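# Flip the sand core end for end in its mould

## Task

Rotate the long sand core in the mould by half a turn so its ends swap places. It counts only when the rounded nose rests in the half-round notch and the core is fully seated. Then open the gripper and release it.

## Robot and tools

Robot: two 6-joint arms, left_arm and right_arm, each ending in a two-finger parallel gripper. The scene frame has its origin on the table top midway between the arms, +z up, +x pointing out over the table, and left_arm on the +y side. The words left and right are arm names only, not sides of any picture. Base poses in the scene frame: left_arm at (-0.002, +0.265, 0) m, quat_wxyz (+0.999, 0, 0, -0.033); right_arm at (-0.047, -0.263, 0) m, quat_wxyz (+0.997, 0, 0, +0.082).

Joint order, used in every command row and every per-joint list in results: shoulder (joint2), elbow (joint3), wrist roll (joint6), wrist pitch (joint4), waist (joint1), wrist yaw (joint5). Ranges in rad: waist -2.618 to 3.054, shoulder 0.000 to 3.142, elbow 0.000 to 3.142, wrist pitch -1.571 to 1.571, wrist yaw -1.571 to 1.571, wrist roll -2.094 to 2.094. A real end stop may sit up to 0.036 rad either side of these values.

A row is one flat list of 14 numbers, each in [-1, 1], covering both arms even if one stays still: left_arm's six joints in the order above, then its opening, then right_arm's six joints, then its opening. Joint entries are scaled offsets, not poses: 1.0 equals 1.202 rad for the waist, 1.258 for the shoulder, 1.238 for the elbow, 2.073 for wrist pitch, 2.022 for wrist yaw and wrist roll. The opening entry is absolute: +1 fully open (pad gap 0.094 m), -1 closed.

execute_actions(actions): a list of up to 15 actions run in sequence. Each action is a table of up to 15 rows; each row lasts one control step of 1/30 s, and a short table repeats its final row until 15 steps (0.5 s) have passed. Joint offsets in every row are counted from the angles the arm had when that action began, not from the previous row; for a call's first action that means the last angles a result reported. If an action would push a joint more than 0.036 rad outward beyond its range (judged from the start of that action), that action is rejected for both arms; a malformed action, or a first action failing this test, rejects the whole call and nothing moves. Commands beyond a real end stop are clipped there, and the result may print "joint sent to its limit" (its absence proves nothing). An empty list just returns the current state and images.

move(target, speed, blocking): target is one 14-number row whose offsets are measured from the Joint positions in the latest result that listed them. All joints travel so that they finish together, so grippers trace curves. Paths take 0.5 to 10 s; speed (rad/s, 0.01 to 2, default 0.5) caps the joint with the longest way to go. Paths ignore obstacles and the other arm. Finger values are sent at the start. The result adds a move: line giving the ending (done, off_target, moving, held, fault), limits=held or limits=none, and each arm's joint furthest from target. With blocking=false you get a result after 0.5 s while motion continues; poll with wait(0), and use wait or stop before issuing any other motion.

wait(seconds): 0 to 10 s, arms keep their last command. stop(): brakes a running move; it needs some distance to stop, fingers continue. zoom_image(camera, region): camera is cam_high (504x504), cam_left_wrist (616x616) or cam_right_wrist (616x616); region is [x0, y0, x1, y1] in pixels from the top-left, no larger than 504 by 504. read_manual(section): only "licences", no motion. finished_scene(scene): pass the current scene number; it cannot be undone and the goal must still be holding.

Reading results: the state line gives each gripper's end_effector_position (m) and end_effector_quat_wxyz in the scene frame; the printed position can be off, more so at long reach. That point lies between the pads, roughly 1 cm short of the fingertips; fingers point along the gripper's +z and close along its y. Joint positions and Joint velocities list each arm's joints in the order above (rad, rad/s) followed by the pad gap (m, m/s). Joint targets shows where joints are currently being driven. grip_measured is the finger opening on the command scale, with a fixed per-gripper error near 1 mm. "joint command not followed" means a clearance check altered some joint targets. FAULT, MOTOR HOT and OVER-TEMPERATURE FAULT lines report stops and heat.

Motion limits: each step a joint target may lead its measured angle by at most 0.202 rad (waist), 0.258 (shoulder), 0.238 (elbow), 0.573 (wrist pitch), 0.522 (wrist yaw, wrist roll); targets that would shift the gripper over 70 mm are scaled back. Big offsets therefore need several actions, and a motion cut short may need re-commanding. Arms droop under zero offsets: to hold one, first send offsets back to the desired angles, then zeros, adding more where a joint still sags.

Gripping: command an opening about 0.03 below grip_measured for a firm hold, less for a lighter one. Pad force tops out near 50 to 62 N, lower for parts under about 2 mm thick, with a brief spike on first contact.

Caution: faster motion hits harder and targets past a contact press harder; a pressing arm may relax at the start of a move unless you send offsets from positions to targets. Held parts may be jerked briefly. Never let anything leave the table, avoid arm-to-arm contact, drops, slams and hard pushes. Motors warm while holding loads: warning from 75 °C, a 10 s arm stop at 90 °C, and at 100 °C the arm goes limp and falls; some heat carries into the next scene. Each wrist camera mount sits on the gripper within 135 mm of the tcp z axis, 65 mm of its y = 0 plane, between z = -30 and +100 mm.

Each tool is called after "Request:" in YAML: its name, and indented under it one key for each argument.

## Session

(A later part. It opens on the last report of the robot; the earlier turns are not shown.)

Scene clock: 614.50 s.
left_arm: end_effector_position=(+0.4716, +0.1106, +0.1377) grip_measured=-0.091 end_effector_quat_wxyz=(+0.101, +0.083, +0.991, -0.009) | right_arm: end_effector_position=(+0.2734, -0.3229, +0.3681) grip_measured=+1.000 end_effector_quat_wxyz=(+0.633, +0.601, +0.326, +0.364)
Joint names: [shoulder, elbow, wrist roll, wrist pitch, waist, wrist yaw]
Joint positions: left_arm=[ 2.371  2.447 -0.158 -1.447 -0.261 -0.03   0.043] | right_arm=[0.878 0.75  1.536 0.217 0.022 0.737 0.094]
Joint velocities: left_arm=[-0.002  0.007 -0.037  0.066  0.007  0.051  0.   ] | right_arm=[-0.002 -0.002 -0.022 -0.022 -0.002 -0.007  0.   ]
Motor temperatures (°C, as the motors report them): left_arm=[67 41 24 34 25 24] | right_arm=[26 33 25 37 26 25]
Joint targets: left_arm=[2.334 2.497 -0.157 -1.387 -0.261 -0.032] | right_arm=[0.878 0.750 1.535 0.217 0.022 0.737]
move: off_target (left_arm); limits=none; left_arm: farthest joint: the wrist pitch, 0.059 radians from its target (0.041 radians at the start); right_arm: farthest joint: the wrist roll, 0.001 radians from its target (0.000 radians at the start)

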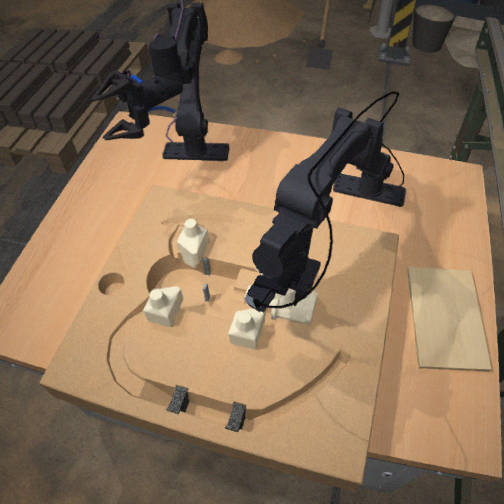

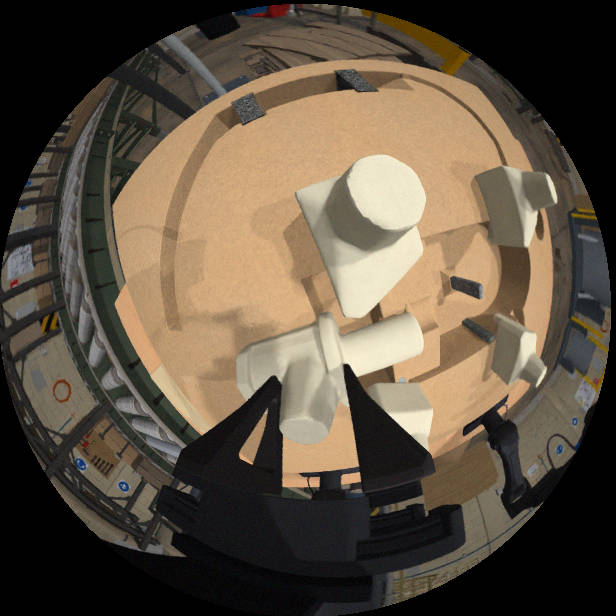

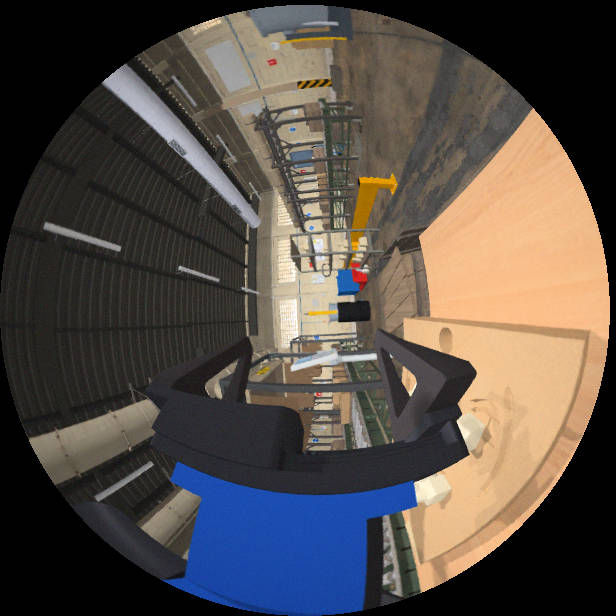

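Request:
move:
  target: [-0.01,0.04,0,0.02,0,0,-0.14,0,0,0,0,0,0,1]
  speed: 0.1

Scene clock: 621.63 s.
left_arm: end_effector_position=(+0.4699, +0.1109, +0.1317) grip_measured=-0.091 end_effector_quat_wxyz=(+0.091, +0.083, +0.992, -0.008) | right_arm: end_effector_position=(+0.2734, -0.3229, +0.3681) grip_measured=+1.000 end_effector_quat_wxyz=(+0.633, +0.601, +0.325, +0.365)
Joint names: [shoulder, elbow, wrist roll, wrist pitch, waist, wrist yaw]
Joint positions: left_arm=[ 2.382  2.447 -0.159 -1.455 -0.261 -0.029  0.043] | right_arm=[0.878 0.75  1.537 0.217 0.022 0.737 0.094]
Joint velocities: left_arm=[-0.017 -0.007  0.007 -0.022 -0.007  0.022  0.   ] | right_arm=[-0.012 -0.012  0.022 -0.022 -0.002 -0.081  0.   ]
Motor temperatures (°C, as the motors report them): left_arm=[67 41 24 33 25 24] | right_arm=[26 33 25 37 26 25]
Joint targets: left_arm=[2.358 2.497 -0.158 -1.405 -0.261 -0.030] | right_arm=[0.878 0.750 1.536 0.217 0.022 0.737]
move: off_target (left_arm); limits=none; left_arm: farthest joint: the elbow, 0.049 radians from its target (0.049 radians at the start); right_arm: farthest joint: the wrist roll, 0.001 radians from its target (0.000 radians at the start)

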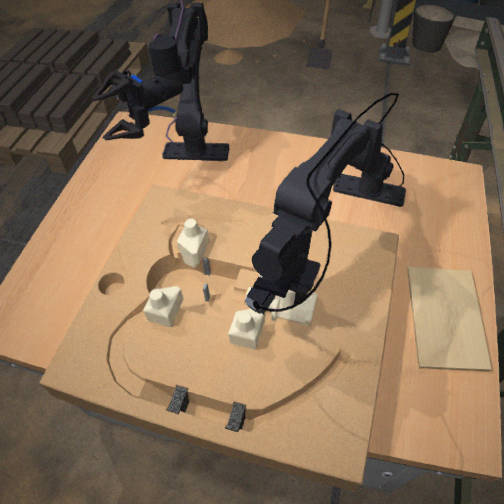

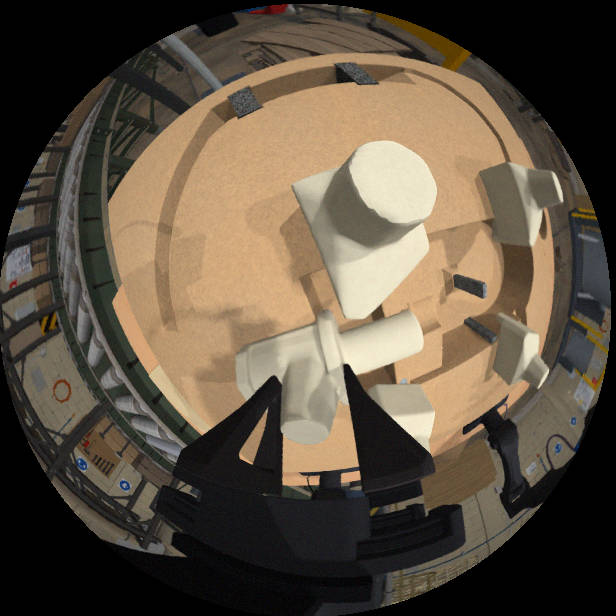

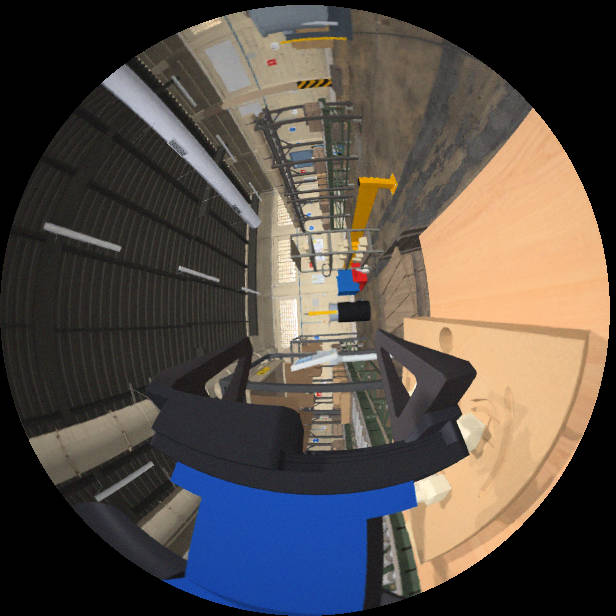

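Settling. Release and lift.

Request:
move:
  target: [-0.01,0.03,0,0.01,0,0,0.15,0,0,0,0,0,0,1]
  speed: 0.1

Request:
move:
  target: [-0.2,0.03,0,-0.03,0,0,0.15,0,0,0,0,0,0,1]
  speed: 0.3

Request:
move:
  target: [-0.3,-0.2,0,0,0.3,0,0.15,0,0,0,0,0,0,1]
  speed: 0.6

Request:
zoom_image:
  camera: "cam_high"
  region: [200,230,360,350]

Scene clock: 632.37 s.
left_arm: end_effector_position=(+0.4700, +0.1109, +0.1310) grip_measured=+0.148 end_effector_quat_wxyz=(+0.091, +0.083, +0.992, -0.008) | right_arm: end_effector_position=(+0.2734, -0.3229, +0.3681) grip_measured=+1.000 end_effector_quat_wxyz=(+0.632, +0.601, +0.325, +0.365)
Joint names: [shoulder, elbow, wrist roll, wrist pitch, waist, wrist yaw]
Joint positions: left_arm=[ 2.384  2.447 -0.159 -1.454 -0.261 -0.029  0.054] | right_arm=[0.878 0.75  1.538 0.217 0.022 0.737 0.094]
Joint velocities: left_arm=[-0.002 -0.002  0.007 -0.051 -0.012 -0.022 -0.001] | right_arm=[-0.002 -0.007 -0.037  0.007  0.007 -0.051  0.   ]
Motor temperatures (°C, as the motors report them): left_arm=[67 40 24 32 25 24] | right_arm=[26 33 25 37 26 25]
Joint targets: left_arm=[2.370 2.484 -0.159 -1.434 -0.261 -0.029] | right_arm=[0.878 0.750 1.537 0.217 0.022 0.737]
move: off_target (left_arm); limits=none; left_arm: farthest joint: the elbow, 0.037 radians from its target (0.037 radians at the start); right_arm: farthest joint: the wrist roll, 0.001 radians from its target (0.000 radians at the start)

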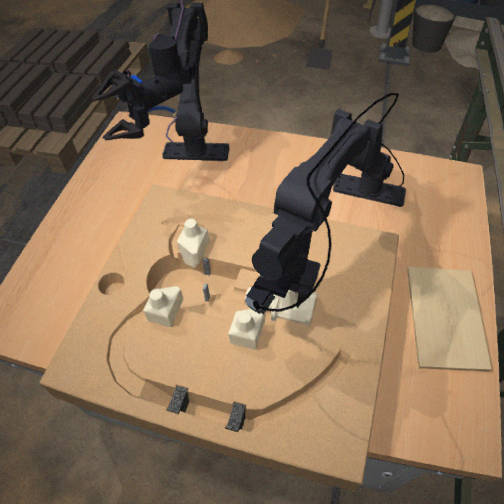

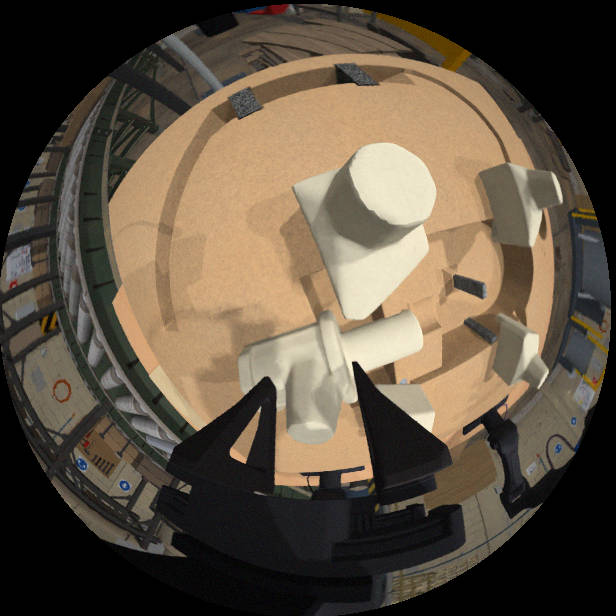

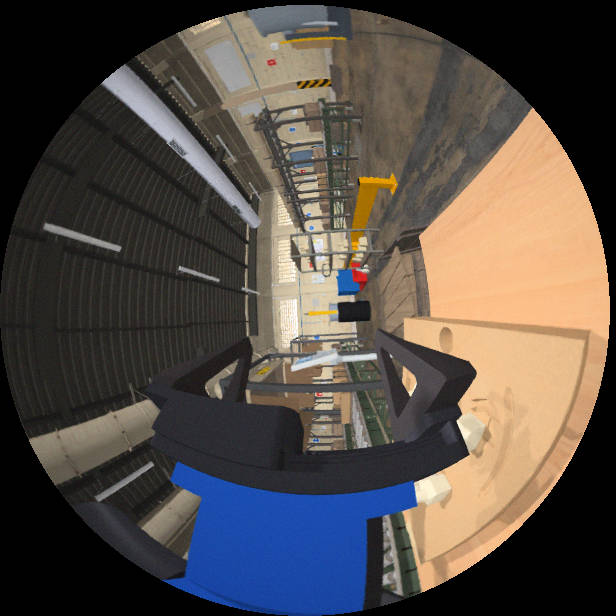

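Scene clock: 633.73 s.
left_arm: end_effector_position=(+0.4434, +0.1200, +0.2365) grip_measured=+0.148 end_effector_quat_wxyz=(+0.178, +0.080, +0.980, -0.029) | right_arm: end_effector_position=(+0.2734, -0.3229, +0.3681) grip_measured=+1.000 end_effector_quat_wxyz=(+0.632, +0.601, +0.325, +0.365)
Joint names: [shoulder, elbow, wrist roll, wrist pitch, waist, wrist yaw]
Joint positions: left_arm=[ 2.149  2.447 -0.159 -1.507 -0.261 -0.029  0.054] | right_arm=[0.878 0.75  1.539 0.217 0.022 0.737 0.094]
Joint velocities: left_arm=[ 0.002 -0.007  0.007  0.037 -0.002 -0.007 -0.   ] | right_arm=[-0.002  0.007 -0.051  0.051  0.002 -0.007  0.   ]
Motor temperatures (°C, as the motors report them): left_arm=[66 40 24 32 25 24] | right_arm=[26 33 25 37 26 25]
Joint targets: left_arm=[2.132 2.484 -0.159 -1.516 -0.261 -0.029] | right_arm=[0.878 0.750 1.538 0.217 0.022 0.737]
move: off_target (left_arm); limits=none; left_arm: farthest joint: the elbow, 0.037 radians from its target (0.037 radians at the start); right_arm: farthest joint: the wrist roll, 0.001 radians from its target (0.000 radians at the start)

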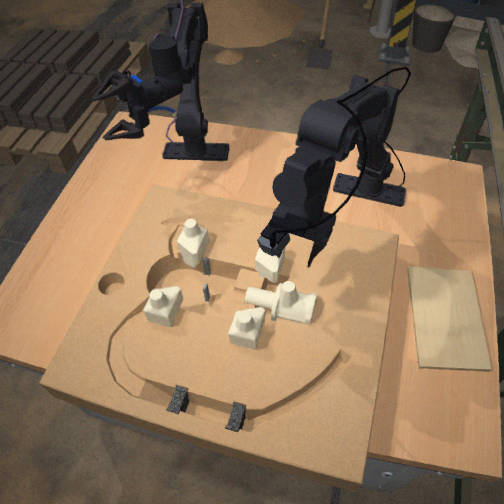

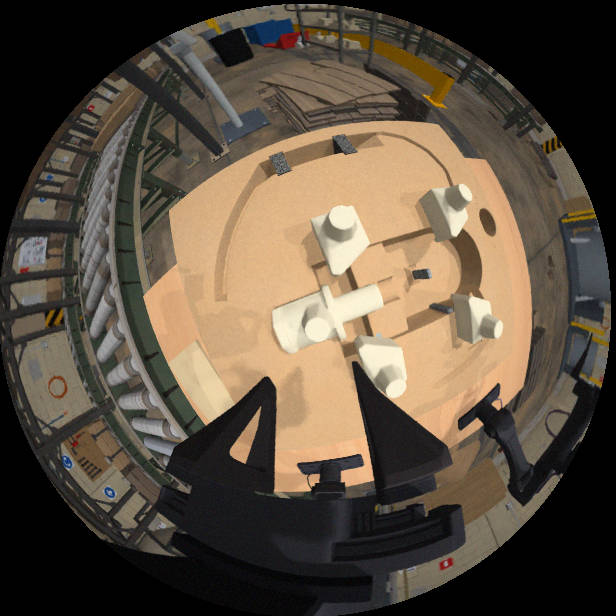

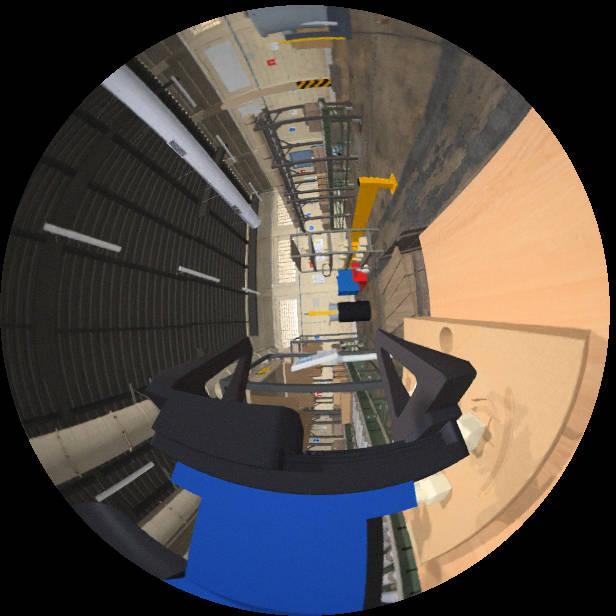

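Scene clock: 634.97 s.
left_arm: end_effector_position=(+0.3886, +0.2845, +0.3156) grip_measured=+0.148 end_effector_quat_wxyz=(+0.246, -0.097, +0.964, -0.000) | right_arm: end_effector_position=(+0.2734, -0.3229, +0.3681) grip_measured=+1.000 end_effector_quat_wxyz=(+0.632, +0.601, +0.324, +0.366)
Joint names: [shoulder, elbow, wrist roll, wrist pitch, waist, wrist yaw]
Joint positions: left_arm=[ 1.784  2.217 -0.159 -1.507  0.1   -0.031  0.054] | right_arm=[0.878 0.75  1.54  0.217 0.022 0.737 0.094]
Joint velocities: left_arm=[ 0.007 -0.012  0.022 -0.051 -0.002 -0.022  0.   ] | right_arm=[-0.012  0.002  0.037  0.066  0.007  0.007  0.   ]
Motor temperatures (°C, as the motors report them): left_arm=[66 40 24 32 25 24] | right_arm=[26 33 25 37 26 25]
Joint targets: left_arm=[1.772 2.199 -0.159 -1.507 0.099 -0.029] | right_arm=[0.878 0.750 1.539 0.217 0.022 0.737]
move: done; limits=none; left_arm: farthest joint: the elbow, 0.017 radians from its target (0.248 radians at the start); right_arm: farthest joint: the wrist roll, 0.001 radians from its target (0.000 radians at the start)

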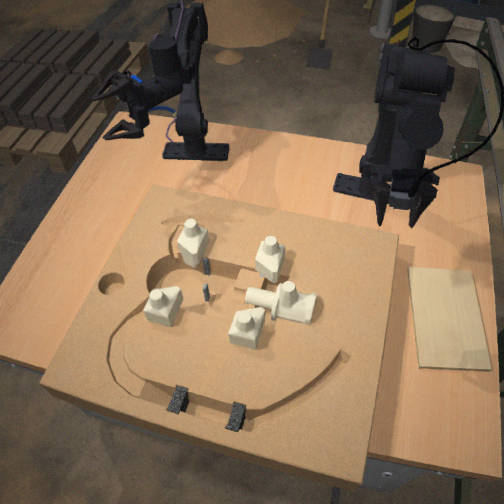

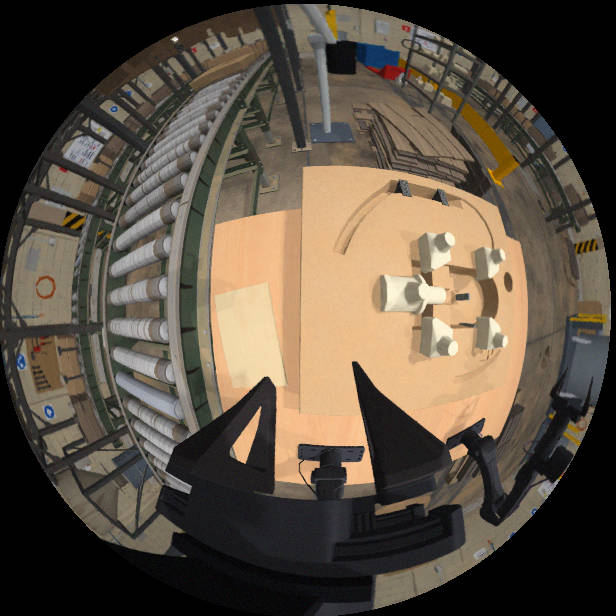

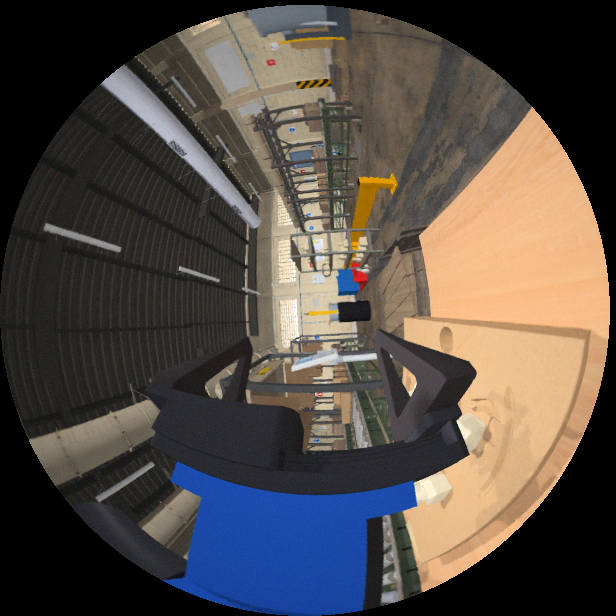

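Region (200, 230, 360, 350) of cam_high's 504x504 image, scaled by 3.150, with more detail than that image has; it fills the top 378 rows of this view, and the rest is white.

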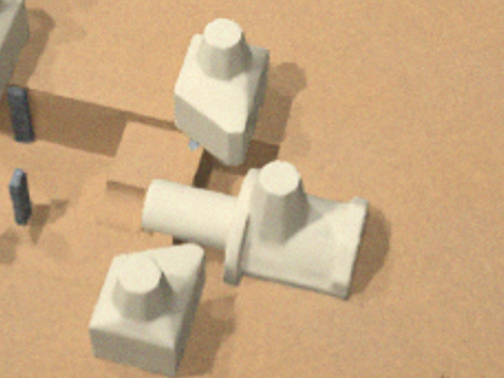

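Request:
finished_scene:
  scene: 1

The scene is finished: the task was done.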